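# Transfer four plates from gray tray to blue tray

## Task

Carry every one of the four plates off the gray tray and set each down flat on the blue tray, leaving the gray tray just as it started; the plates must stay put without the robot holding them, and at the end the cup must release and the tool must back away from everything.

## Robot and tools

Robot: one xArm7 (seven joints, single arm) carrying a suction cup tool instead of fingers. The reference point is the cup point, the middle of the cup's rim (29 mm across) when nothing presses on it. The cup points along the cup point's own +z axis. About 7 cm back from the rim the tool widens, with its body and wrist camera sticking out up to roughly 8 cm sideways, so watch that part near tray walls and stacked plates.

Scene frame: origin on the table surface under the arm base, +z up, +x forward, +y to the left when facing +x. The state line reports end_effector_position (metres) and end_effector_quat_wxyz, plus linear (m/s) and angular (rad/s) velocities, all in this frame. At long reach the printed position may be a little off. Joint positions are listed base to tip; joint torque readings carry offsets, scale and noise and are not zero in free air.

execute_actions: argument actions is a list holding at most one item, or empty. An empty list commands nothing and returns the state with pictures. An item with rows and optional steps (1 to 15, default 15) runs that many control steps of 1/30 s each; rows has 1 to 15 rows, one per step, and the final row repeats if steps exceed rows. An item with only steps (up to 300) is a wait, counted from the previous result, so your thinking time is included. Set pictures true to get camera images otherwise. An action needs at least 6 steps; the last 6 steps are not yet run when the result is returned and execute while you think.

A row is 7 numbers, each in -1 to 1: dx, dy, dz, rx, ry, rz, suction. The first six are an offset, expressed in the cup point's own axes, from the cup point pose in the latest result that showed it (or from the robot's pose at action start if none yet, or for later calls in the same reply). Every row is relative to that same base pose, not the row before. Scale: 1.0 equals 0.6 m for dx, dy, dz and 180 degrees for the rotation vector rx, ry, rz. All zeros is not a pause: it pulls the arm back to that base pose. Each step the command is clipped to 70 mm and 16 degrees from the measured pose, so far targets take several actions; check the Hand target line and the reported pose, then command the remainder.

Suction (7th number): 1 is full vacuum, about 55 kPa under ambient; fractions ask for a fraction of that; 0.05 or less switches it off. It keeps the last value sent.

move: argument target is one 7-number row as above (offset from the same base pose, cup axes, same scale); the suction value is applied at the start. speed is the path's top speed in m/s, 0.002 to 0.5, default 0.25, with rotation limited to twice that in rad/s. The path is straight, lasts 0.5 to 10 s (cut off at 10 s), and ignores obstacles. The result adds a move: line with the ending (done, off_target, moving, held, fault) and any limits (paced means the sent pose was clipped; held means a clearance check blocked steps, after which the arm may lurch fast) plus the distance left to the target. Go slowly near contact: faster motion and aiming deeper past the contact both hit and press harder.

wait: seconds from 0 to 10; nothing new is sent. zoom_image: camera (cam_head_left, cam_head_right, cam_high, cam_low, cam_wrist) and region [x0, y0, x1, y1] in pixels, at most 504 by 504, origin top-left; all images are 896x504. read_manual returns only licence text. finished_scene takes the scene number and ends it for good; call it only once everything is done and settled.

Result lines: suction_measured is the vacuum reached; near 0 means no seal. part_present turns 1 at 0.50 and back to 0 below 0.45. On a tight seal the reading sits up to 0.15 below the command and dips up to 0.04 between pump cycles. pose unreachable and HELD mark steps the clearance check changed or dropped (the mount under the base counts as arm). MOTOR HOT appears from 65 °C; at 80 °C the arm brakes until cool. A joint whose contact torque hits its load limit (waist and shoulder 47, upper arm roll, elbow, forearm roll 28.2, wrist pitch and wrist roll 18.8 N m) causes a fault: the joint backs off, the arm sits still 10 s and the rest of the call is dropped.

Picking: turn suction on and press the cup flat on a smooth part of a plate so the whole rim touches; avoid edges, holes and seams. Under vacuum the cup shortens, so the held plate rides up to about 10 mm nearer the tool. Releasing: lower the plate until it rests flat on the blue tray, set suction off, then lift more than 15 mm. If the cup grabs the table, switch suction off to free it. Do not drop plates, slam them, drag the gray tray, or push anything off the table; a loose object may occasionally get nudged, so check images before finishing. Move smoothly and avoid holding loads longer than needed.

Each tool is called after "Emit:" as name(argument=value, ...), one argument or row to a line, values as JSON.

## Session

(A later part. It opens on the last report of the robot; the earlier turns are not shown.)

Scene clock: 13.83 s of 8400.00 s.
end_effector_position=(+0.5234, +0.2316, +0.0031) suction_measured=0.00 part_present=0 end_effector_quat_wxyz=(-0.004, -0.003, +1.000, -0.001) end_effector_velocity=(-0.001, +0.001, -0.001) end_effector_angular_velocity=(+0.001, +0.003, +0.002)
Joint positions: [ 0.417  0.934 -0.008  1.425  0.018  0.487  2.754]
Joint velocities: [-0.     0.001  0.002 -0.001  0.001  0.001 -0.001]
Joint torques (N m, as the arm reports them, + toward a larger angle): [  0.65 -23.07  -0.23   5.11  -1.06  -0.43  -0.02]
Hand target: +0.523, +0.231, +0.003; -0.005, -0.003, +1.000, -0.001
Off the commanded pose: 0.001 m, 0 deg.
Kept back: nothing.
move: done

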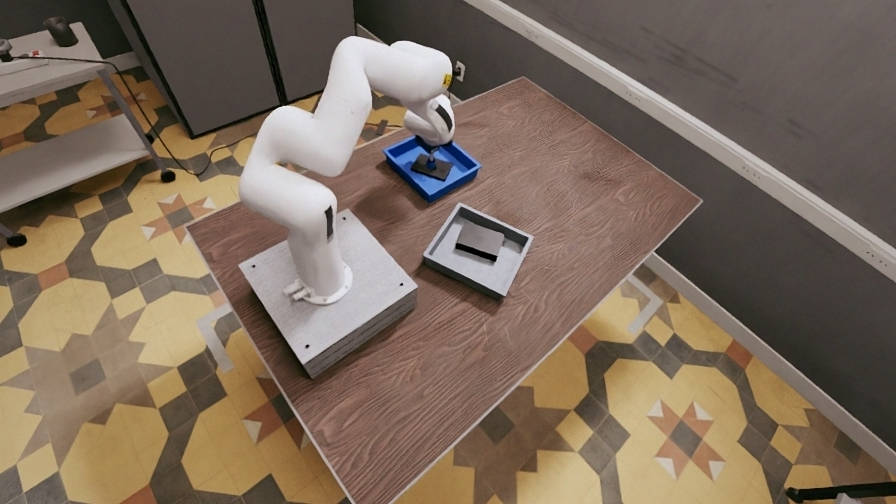

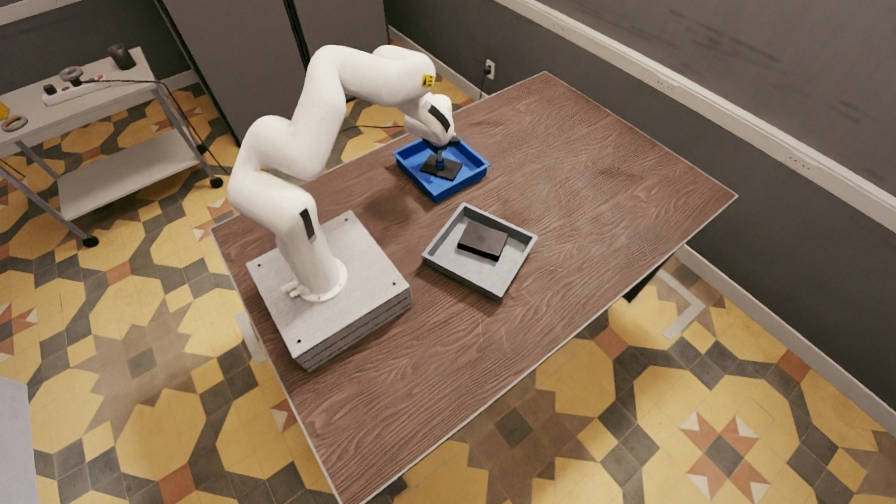

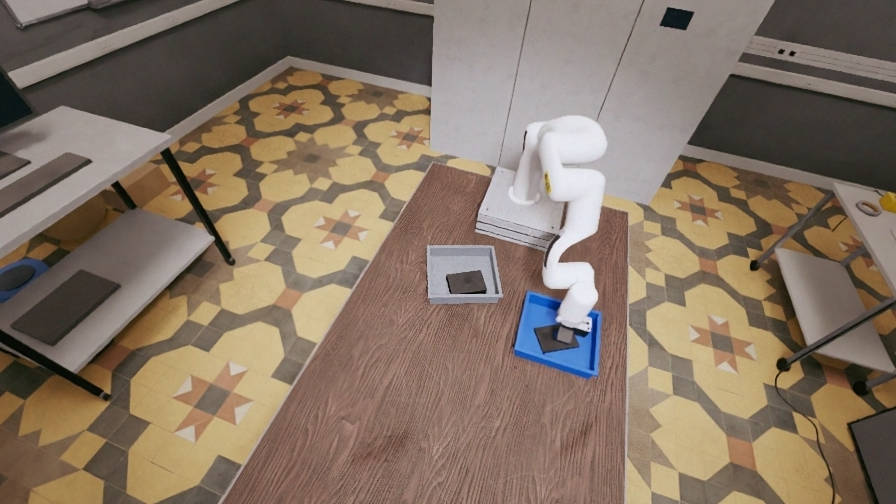

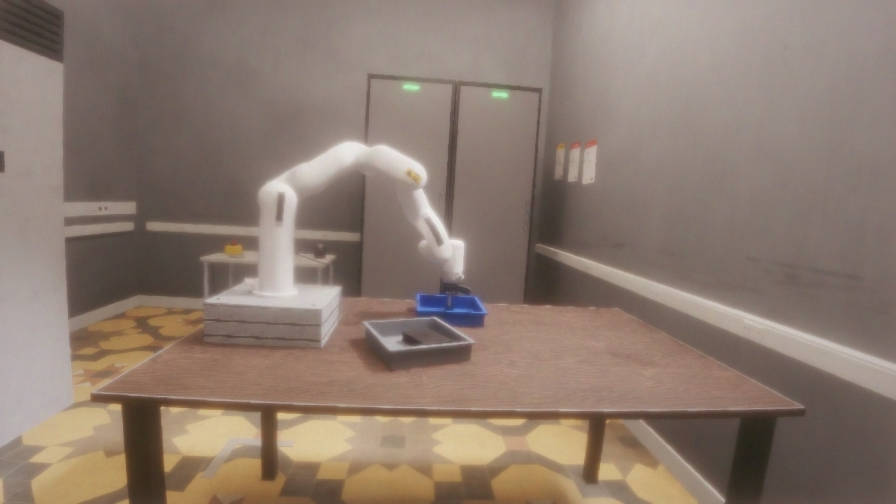

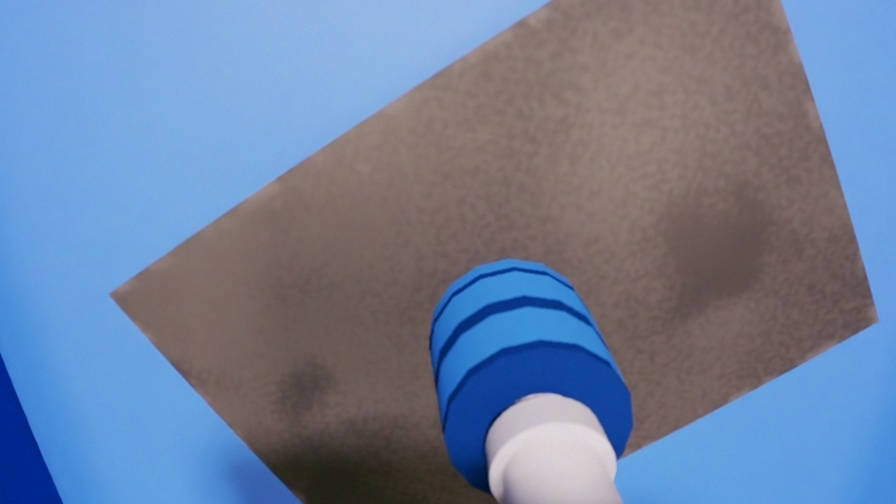

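Emit:
move(
  target=[0,0,-0.12,0,0,0,0],
)

Emit:
move(
  target=[0.15,-0.55,0,0,0,0,0],
  speed=0.35,
)

Scene clock: 14.93 s of 8400.00 s.
end_effector_position=(+0.5236, +0.2320, +0.0744) suction_measured=0.00 part_present=0 end_effector_quat_wxyz=(-0.005, -0.003, +1.000, -0.001) end_effector_velocity=(+0.003, +0.001, +0.005) end_effector_angular_velocity=(+0.003, -0.008, -0.003)
Joint positions: [ 0.418  0.757 -0.01   1.356  0.016  0.596  2.755]
Joint velocities: [-0.001 -0.008 -0.     0.002 -0.001  0.001  0.003]
Joint torques (N m, as the arm reports them, + toward a larger angle): [  0.74 -26.3   -0.54   7.96  -0.66  -1.57   0.21]
Hand target: +0.524, +0.232, +0.075; -0.004, -0.003, +1.000, -0.001
Off the commanded pose: 0.001 m, 0 deg.
Kept back: nothing.
move: done

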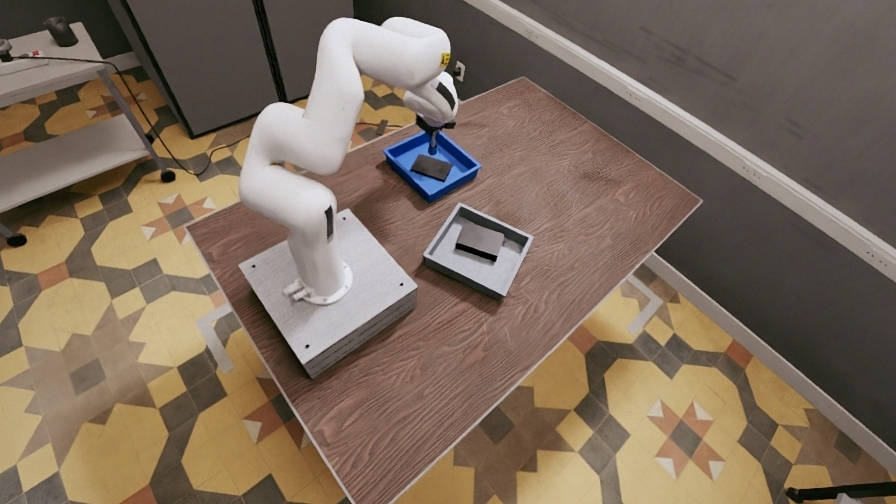

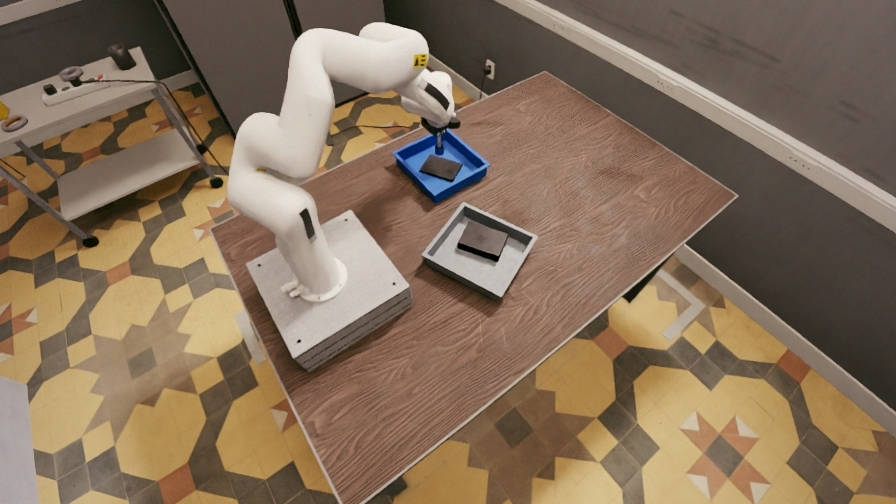

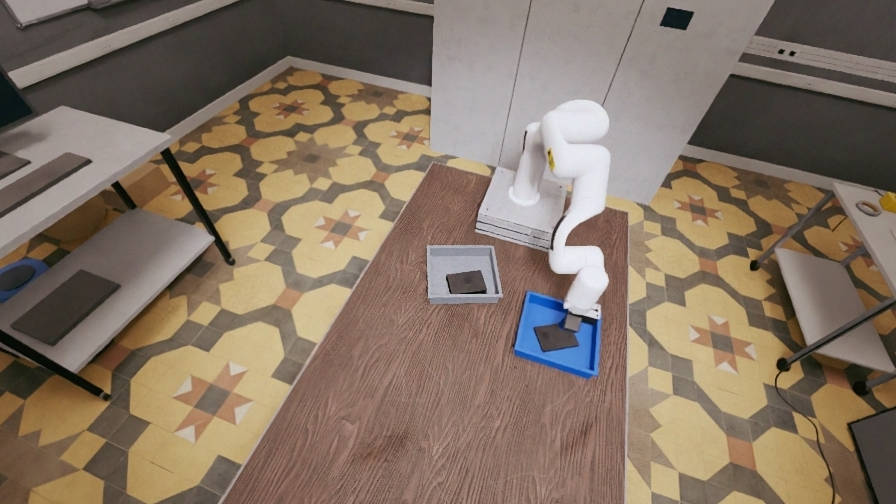

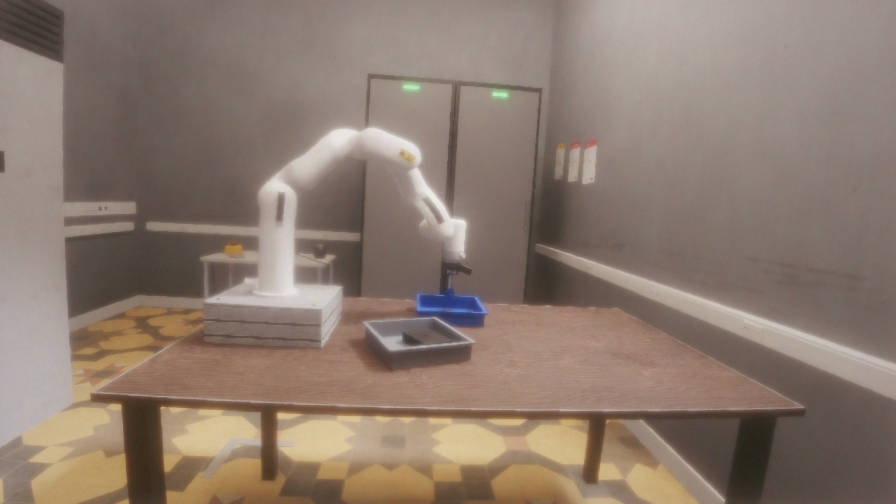

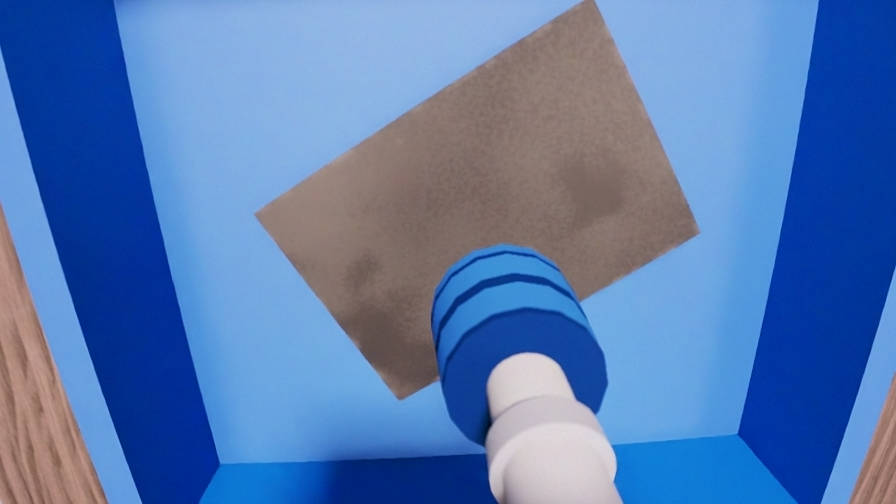

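Scene clock: 16.47 s of 8400.00 s.
end_effector_position=(+0.4362, -0.0980, +0.0773) suction_measured=0.00 part_present=0 end_effector_quat_wxyz=(-0.004, -0.004, +1.000, -0.002) end_effector_velocity=(-0.002, -0.006, -0.000) end_effector_angular_velocity=(+0.002, +0.000, -0.008)
Joint positions: [-0.149  0.486 -0.067  0.827  0.1    0.34   2.053]
Joint velocities: [-0.016  0.     0.001 -0.     0.005  0.001 -0.011]
Joint torques (N m, as the arm reports them, + toward a larger angle): [  1.47 -20.4   -0.97   6.68  -0.82  -1.51   0.28]
Hand target: +0.436, -0.099, +0.077; -0.004, -0.003, +1.000, -0.002
Off the commanded pose: 0.001 m, 0 deg.
Kept back: nothing.
move: done

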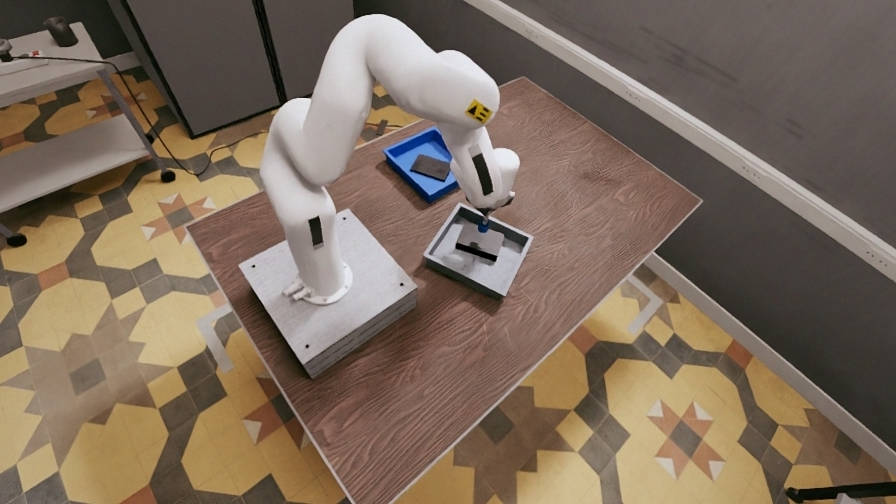

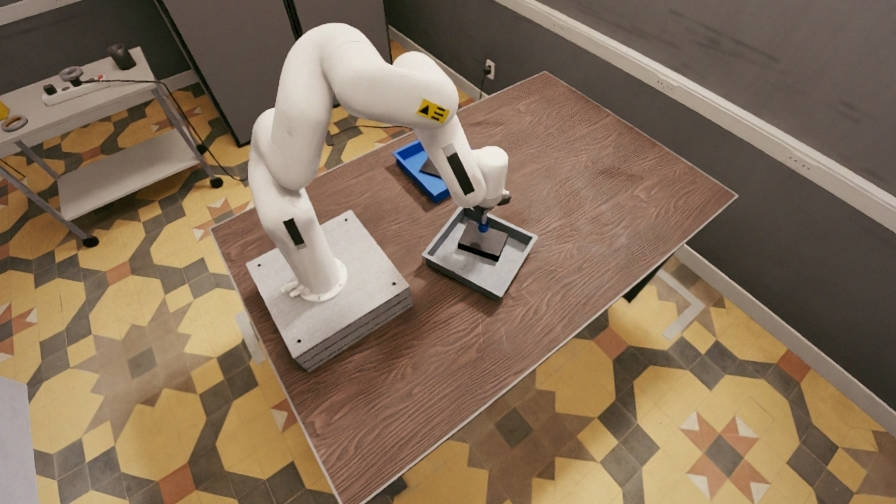

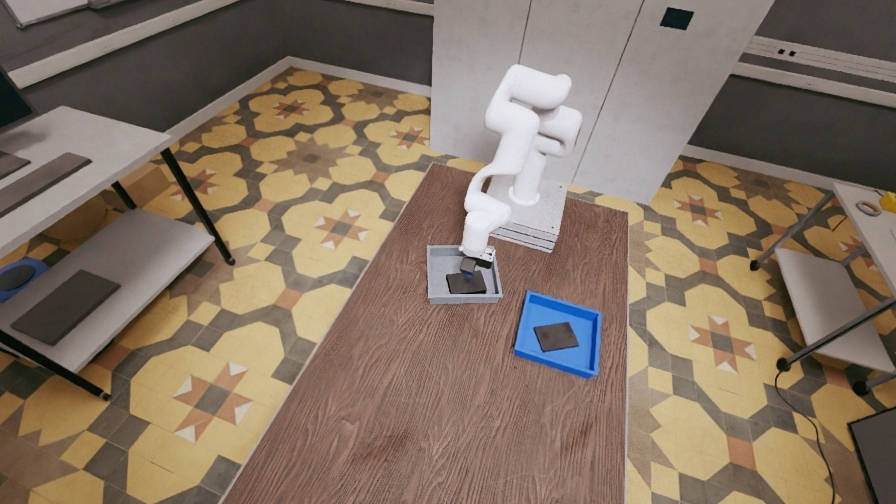

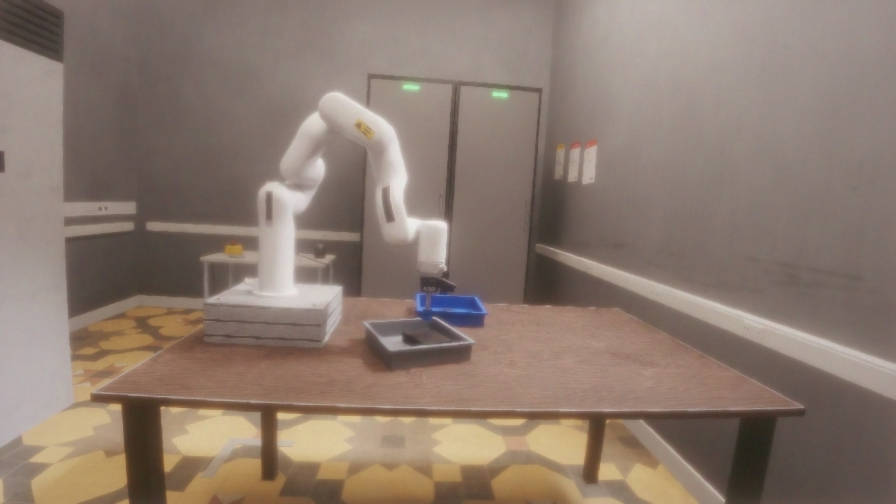

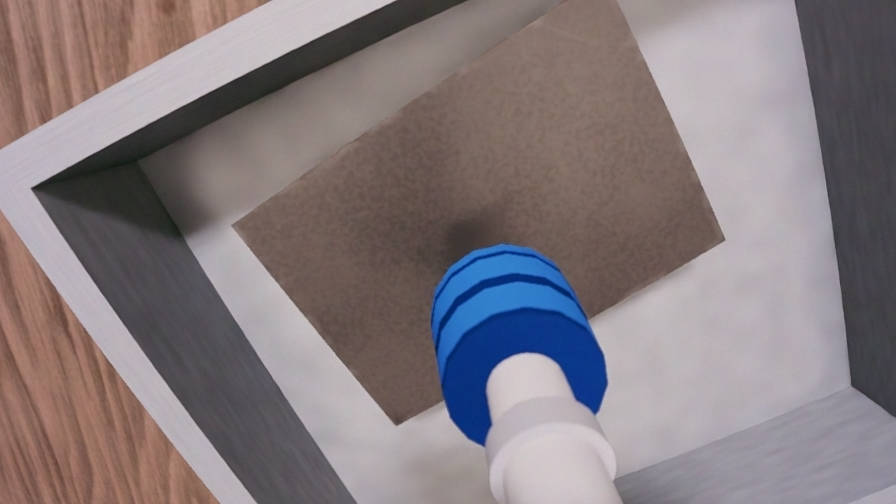

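Emit:
move(
  target=[0,0,0.079,0,0,0,1],
  speed=0.05,
)

Scene clock: 18.00 s of 8400.00 s.
end_effector_position=(+0.4356, -0.0983, +0.0300) suction_measured=0.38 part_present=0 end_effector_quat_wxyz=(-0.004, -0.004, +1.000, -0.002) end_effector_velocity=(+0.002, +0.000, -0.000) end_effector_angular_velocity=(-0.001, -0.005, +0.001)
Joint positions: [-0.168  0.632 -0.043  0.868  0.118  0.235  2.038]
Joint velocities: [-0.     0.003  0.001  0.004  0.001 -0.004 -0.001]
Joint torques (N m, as the arm reports them, + toward a larger angle): [  0.17 -21.63  -0.83   5.62  -0.81  -1.62   0.21]
Hand target: +0.436, -0.098, +0.030; -0.004, -0.004, +1.000, -0.002
Off the commanded pose: 0.000 m, 0 deg.
Kept back: nothing.
move: done

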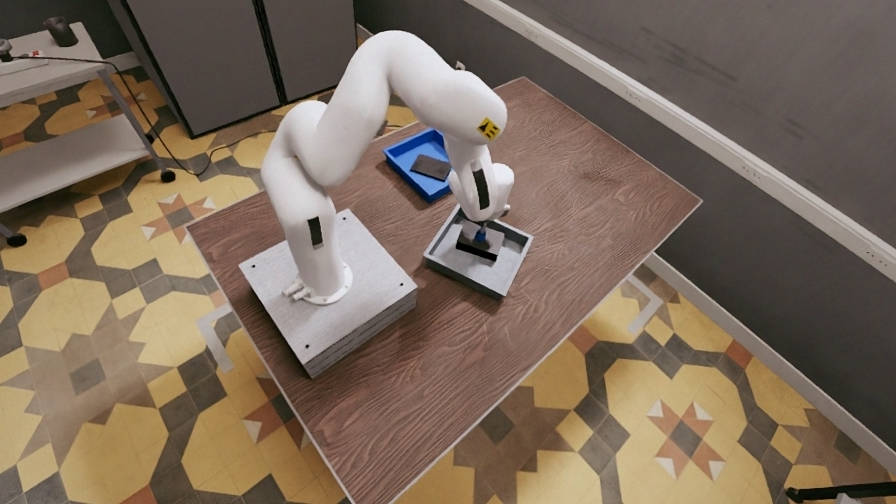

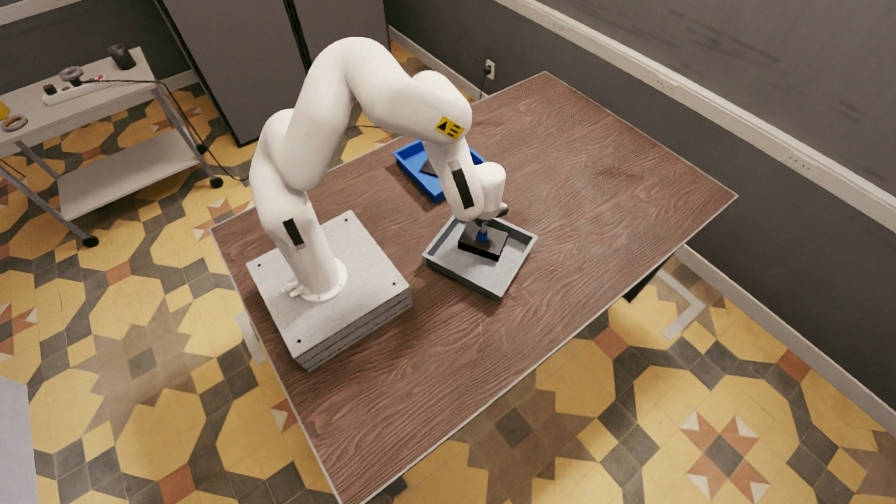

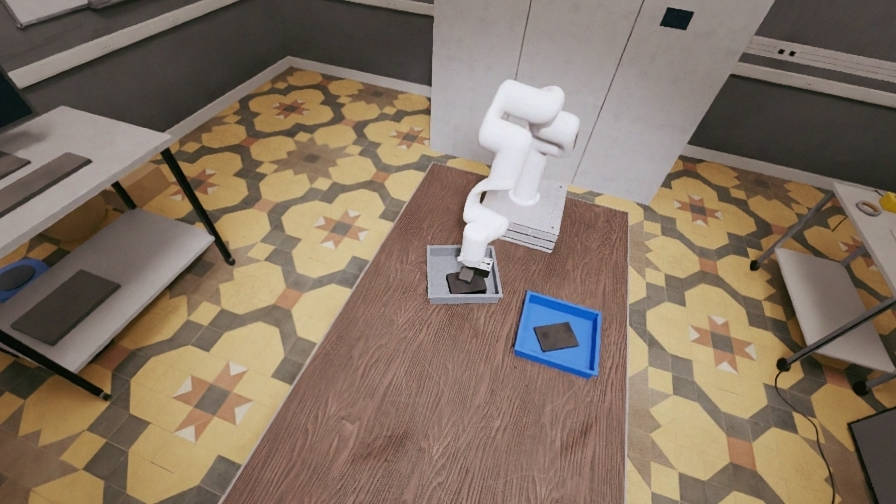

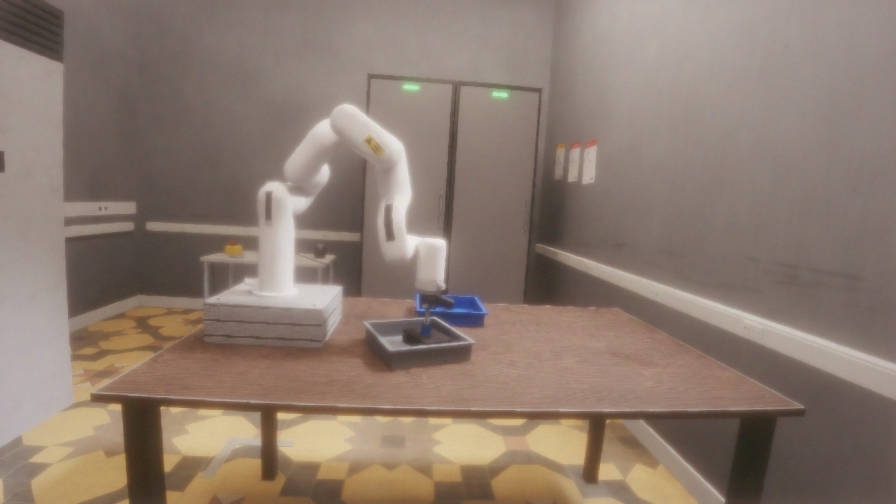

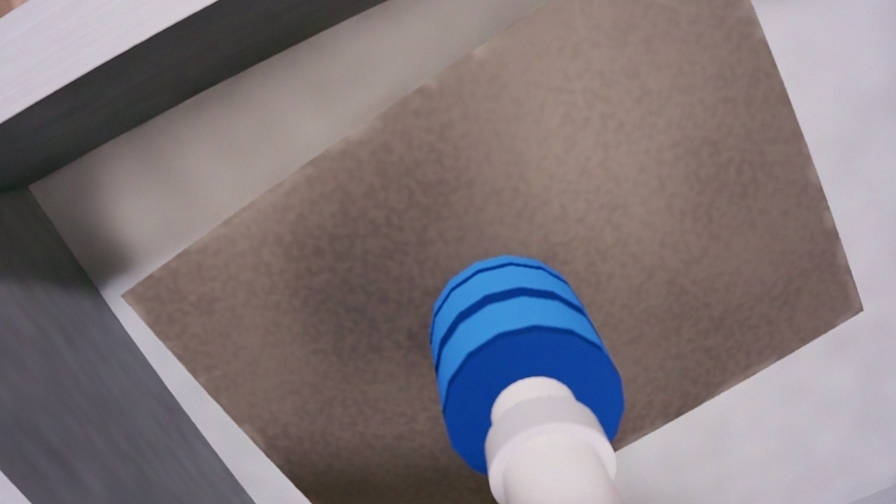

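Emit:
move(
  target=[0,0,-0.08,0,0,0,1],
  speed=0.08,
)

Emit:
zoom_image(
  camera="cam_low",
  region=[370,290,490,370],
)

Scene clock: 19.20 s of 8400.00 s.
end_effector_position=(+0.4360, -0.0979, +0.0777) suction_measured=0.99 part_present=1 end_effector_quat_wxyz=(-0.004, -0.004, +1.000, -0.002) end_effector_velocity=(+0.000, -0.001, +0.002) end_effector_angular_velocity=(-0.001, +0.000, +0.000)
Joint positions: [-0.149  0.485 -0.067  0.826  0.099  0.342  2.053]
Joint velocities: [ 0.001 -0.005 -0.002 -0.001 -0.002  0.004  0.   ]
Joint torques (N m, as the arm reports them, + toward a larger angle): [  0.5  -20.22  -0.93   7.03  -1.04  -1.75   0.2 ]
Hand target: +0.436, -0.098, +0.078; -0.004, -0.004, +1.000, -0.002
Off the commanded pose: 0.000 m, 0 deg.
Kept back: nothing.
move: done

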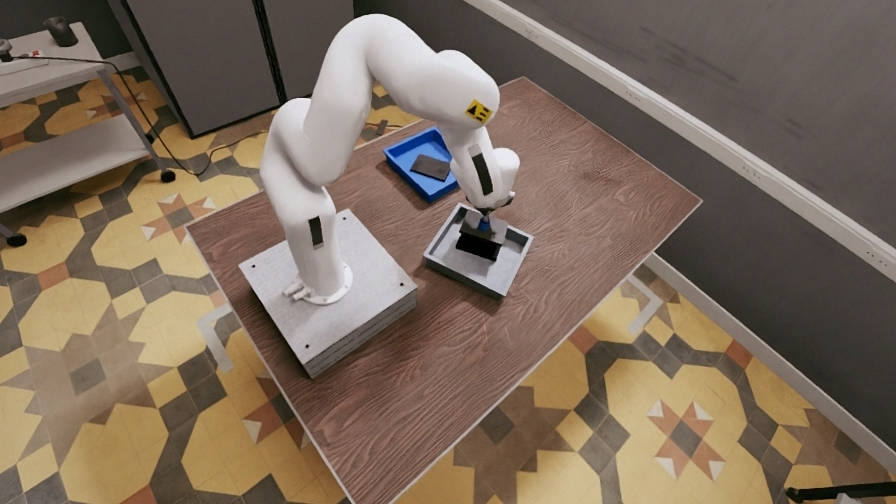

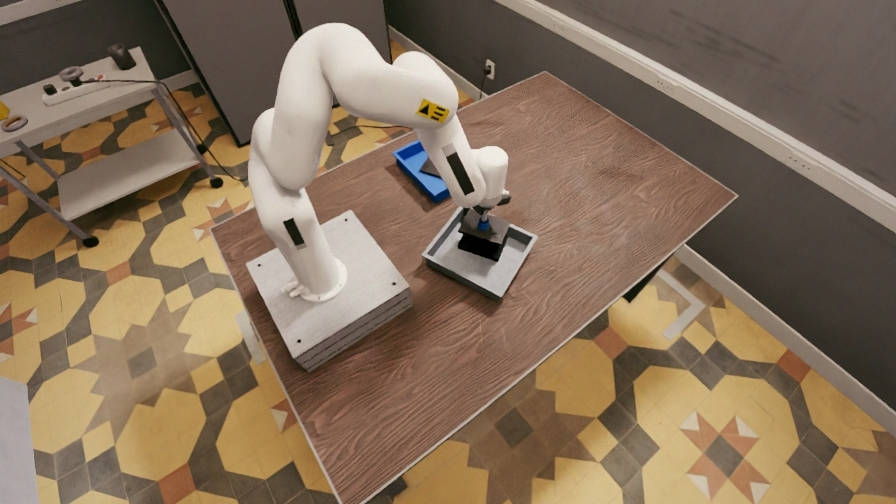

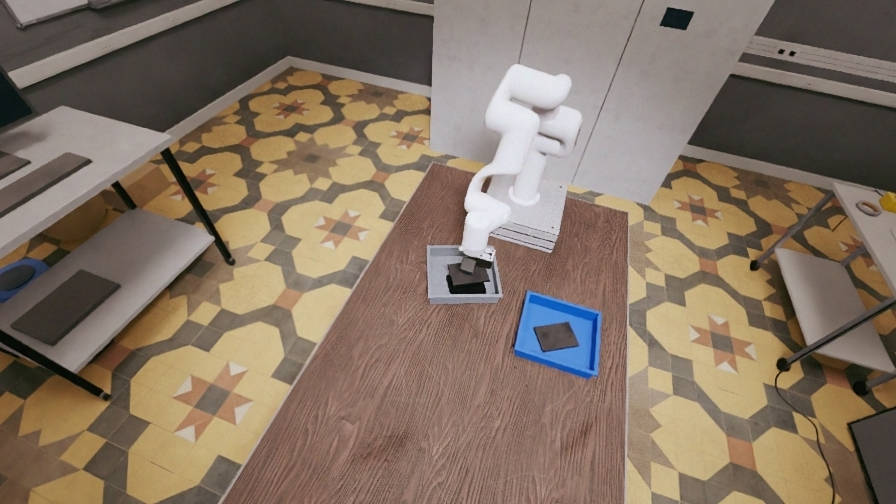

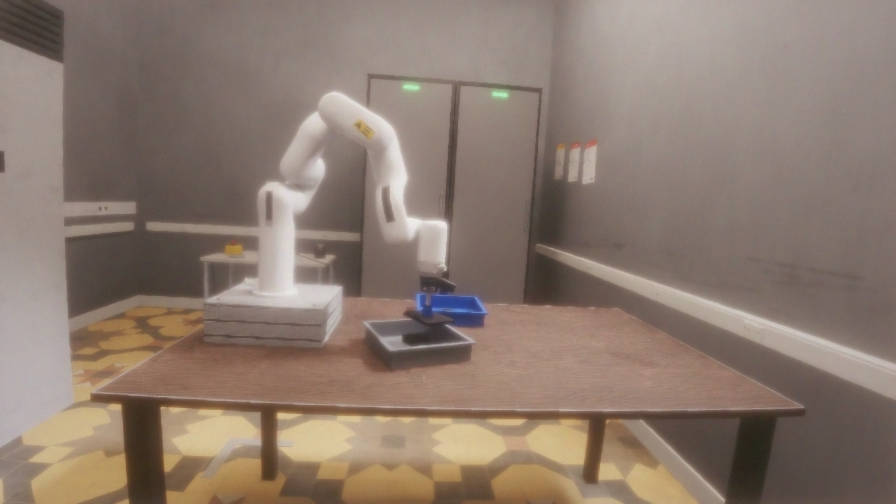

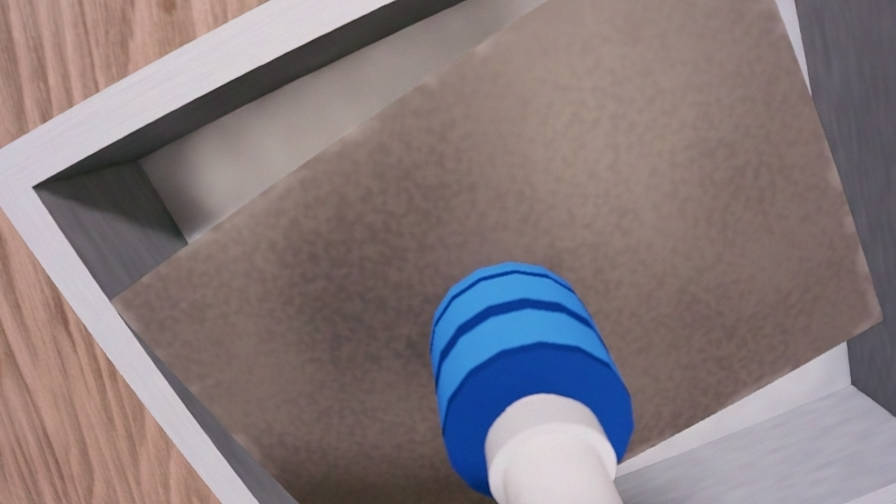

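Region (370, 290, 490, 370) of cam_low's 896x504 image, scaled by 4.200, with more detail than that image has.

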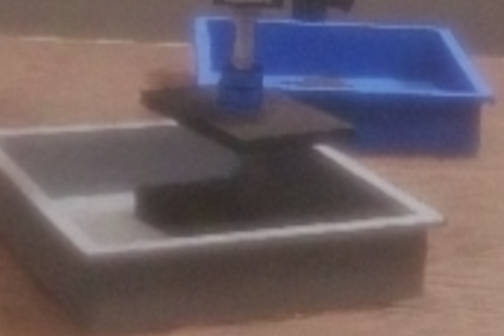

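Emit:
move(
  target=[-0.15,0.55,0,0,0,0,1],
  speed=0.3,
)

Emit:
move(
  target=[0,0,0.105,0,0,0,1],
  speed=0.07,
)

Emit:
zoom_image(
  camera="cam_head_left",
  region=[380,130,540,300],
)

Scene clock: 21.13 s of 8400.00 s.
end_effector_position=(+0.5231, +0.2325, +0.0748) suction_measured=0.96 part_present=1 end_effector_quat_wxyz=(-0.005, -0.004, +1.000, -0.001) end_effector_velocity=(-0.001, +0.009, +0.001) end_effector_angular_velocity=(+0.005, +0.001, +0.012)
Joint positions: [ 0.417  0.755 -0.008  1.355  0.013  0.597  2.757]
Joint velocities: [0.008 0.005 0.007 0.011 0.    0.006 0.001]
Joint torques (N m, as the arm reports them, + toward a larger angle): [  1.12 -26.67  -0.69   8.12  -1.04  -1.84   0.14]
Hand target: +0.523, +0.233, +0.075; -0.005, -0.004, +1.000, -0.001
Off the commanded pose: 0.001 m, 0 deg.
Kept back: nothing.
move: done

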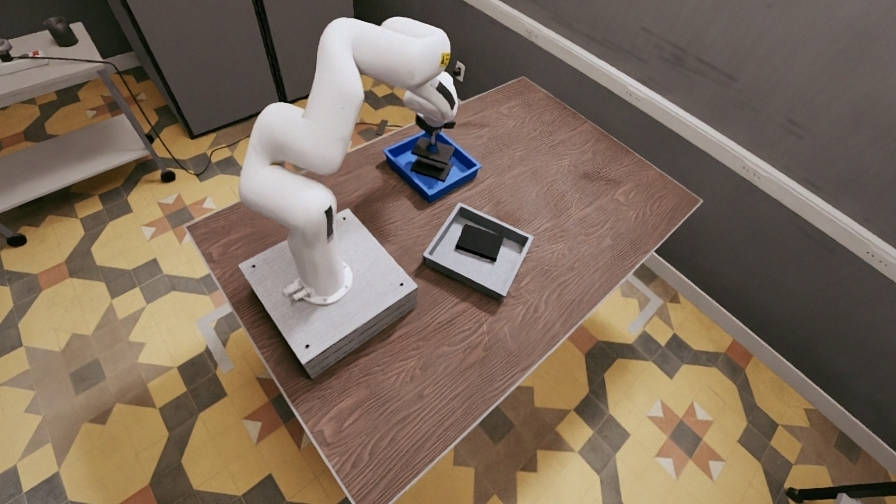

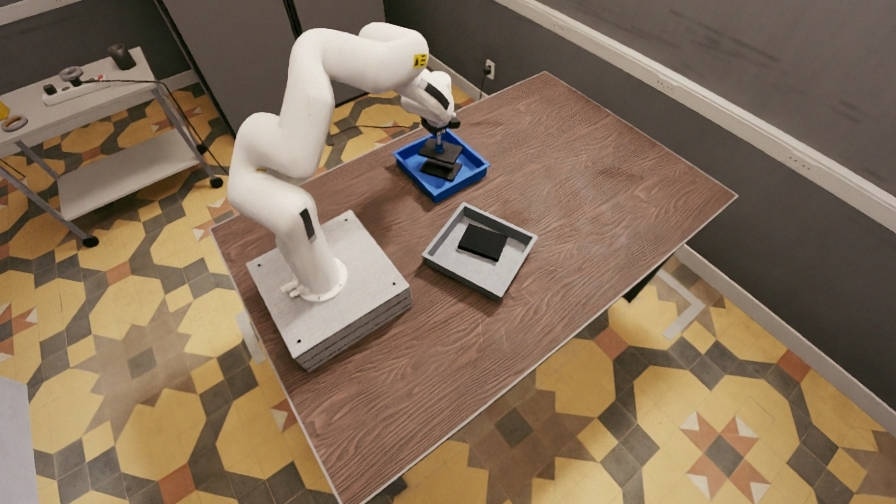

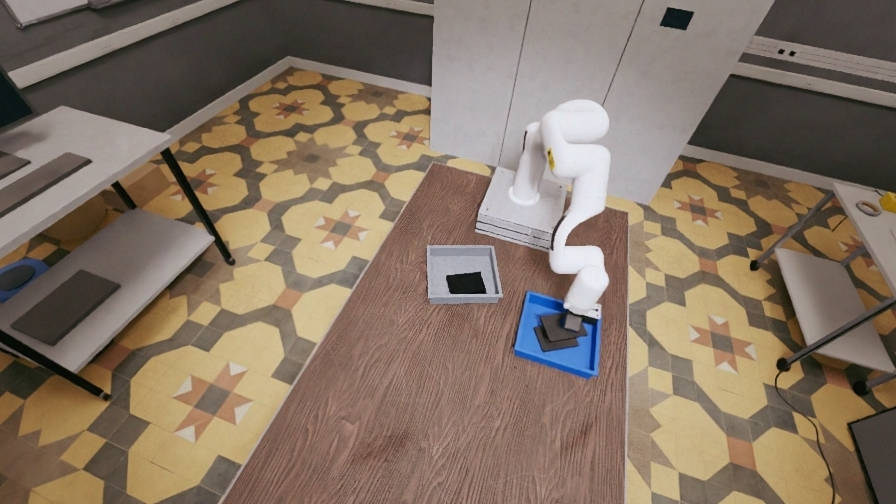

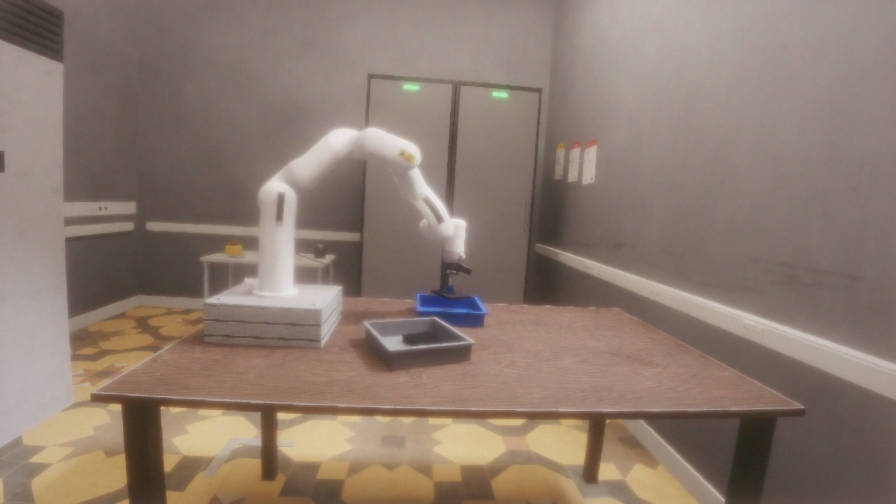

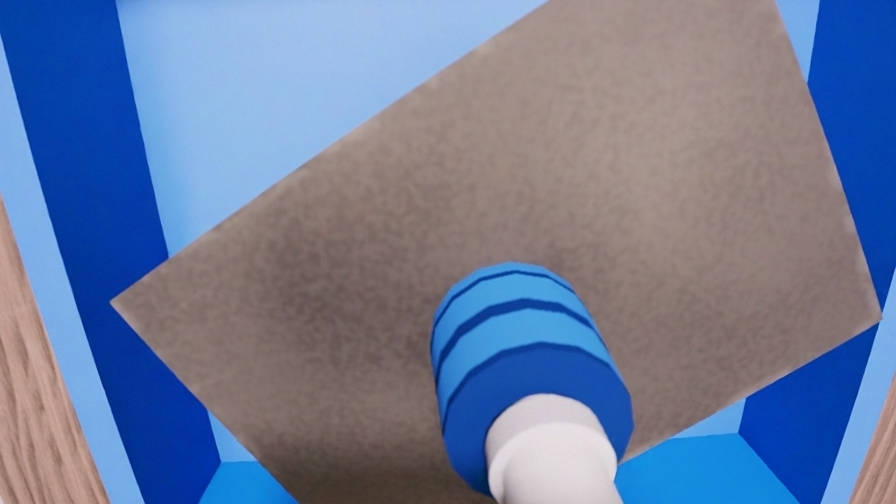

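Scene clock: 22.40 s of 8400.00 s.
end_effector_position=(+0.5230, +0.2322, +0.0126) suction_measured=0.96 part_present=1 end_effector_quat_wxyz=(-0.004, -0.003, +1.000, -0.001) end_effector_velocity=(+0.002, -0.001, -0.000) end_effector_angular_velocity=(-0.000, -0.003, -0.000)
Joint positions: [ 0.416  0.909 -0.006  1.412  0.015  0.499  2.756]
Joint velocities: [-0.001  0.003 -0.002  0.004  0.    -0.002 -0.001]
Joint torques (N m, as the arm reports them, + toward a larger angle): [  0.71 -25.92  -0.46   7.21  -1.47  -1.63   0.16]
Hand target: +0.522, +0.232, +0.012; -0.005, -0.003, +1.000, -0.001
Off the commanded pose: 0.001 m, 0 deg.
Kept back: nothing.
move: done

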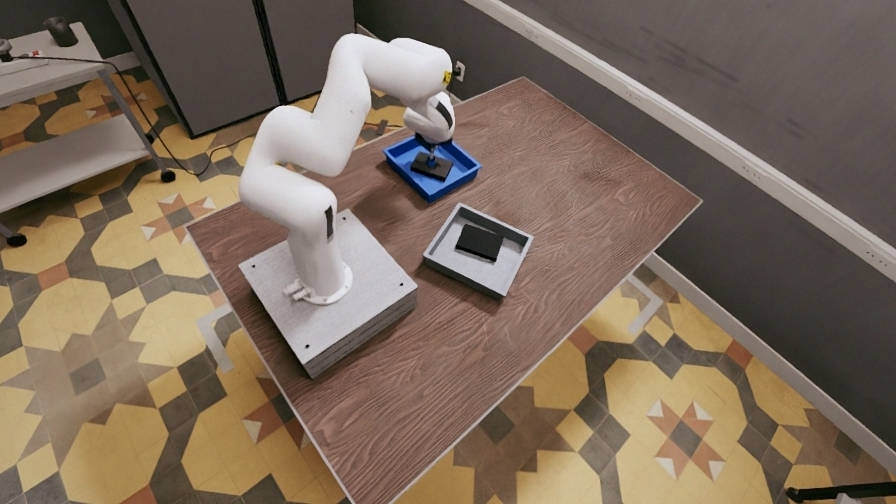

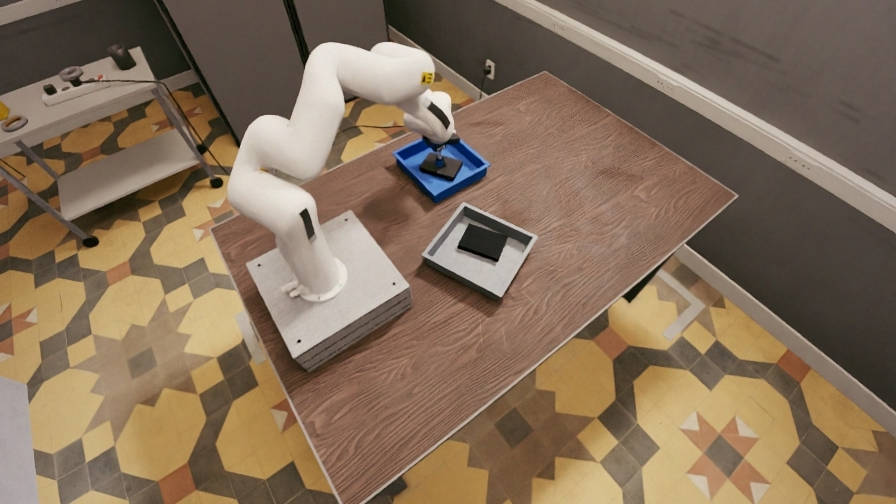

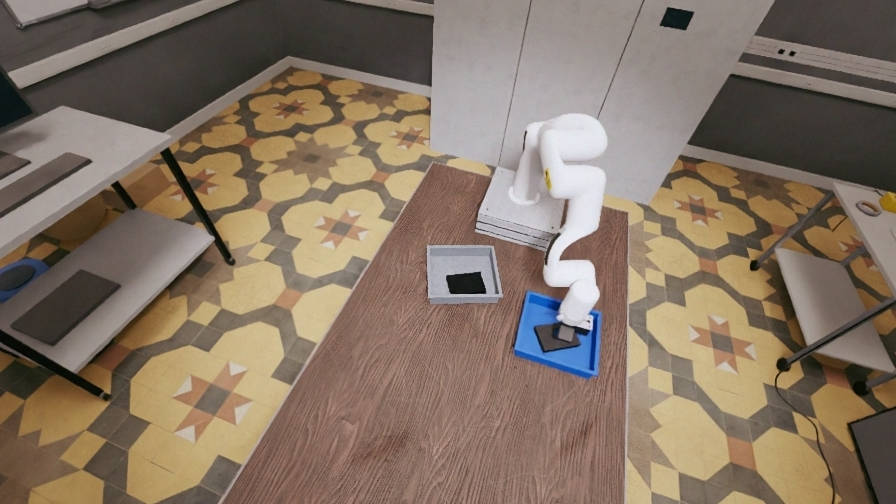

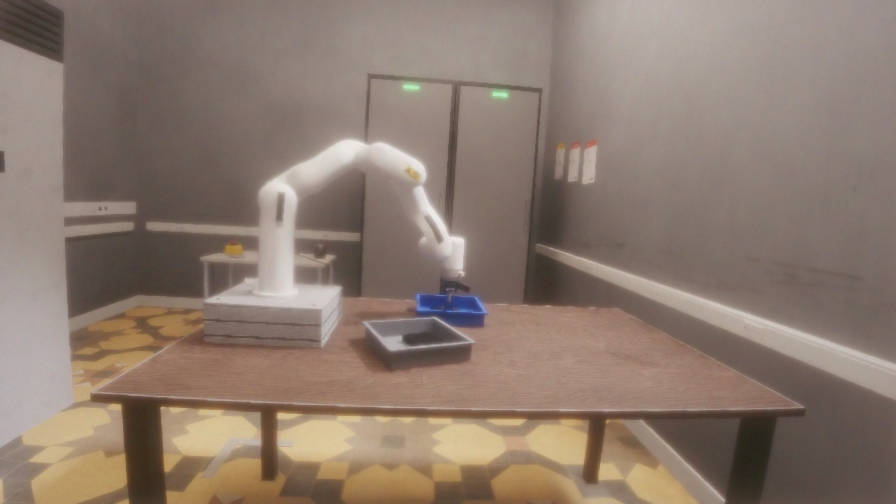

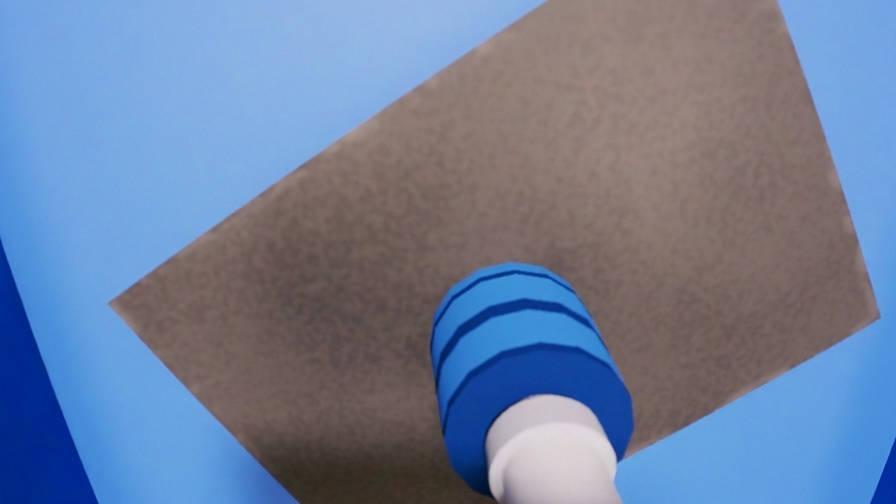

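Region (380, 130, 540, 300) of cam_head_left's 896x504 image, scaled by 2.965, with more detail than that image has; it fills the left 474 columns of this view, and the rest is white.

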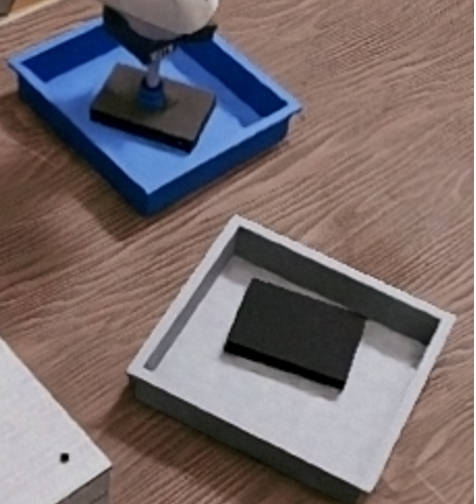

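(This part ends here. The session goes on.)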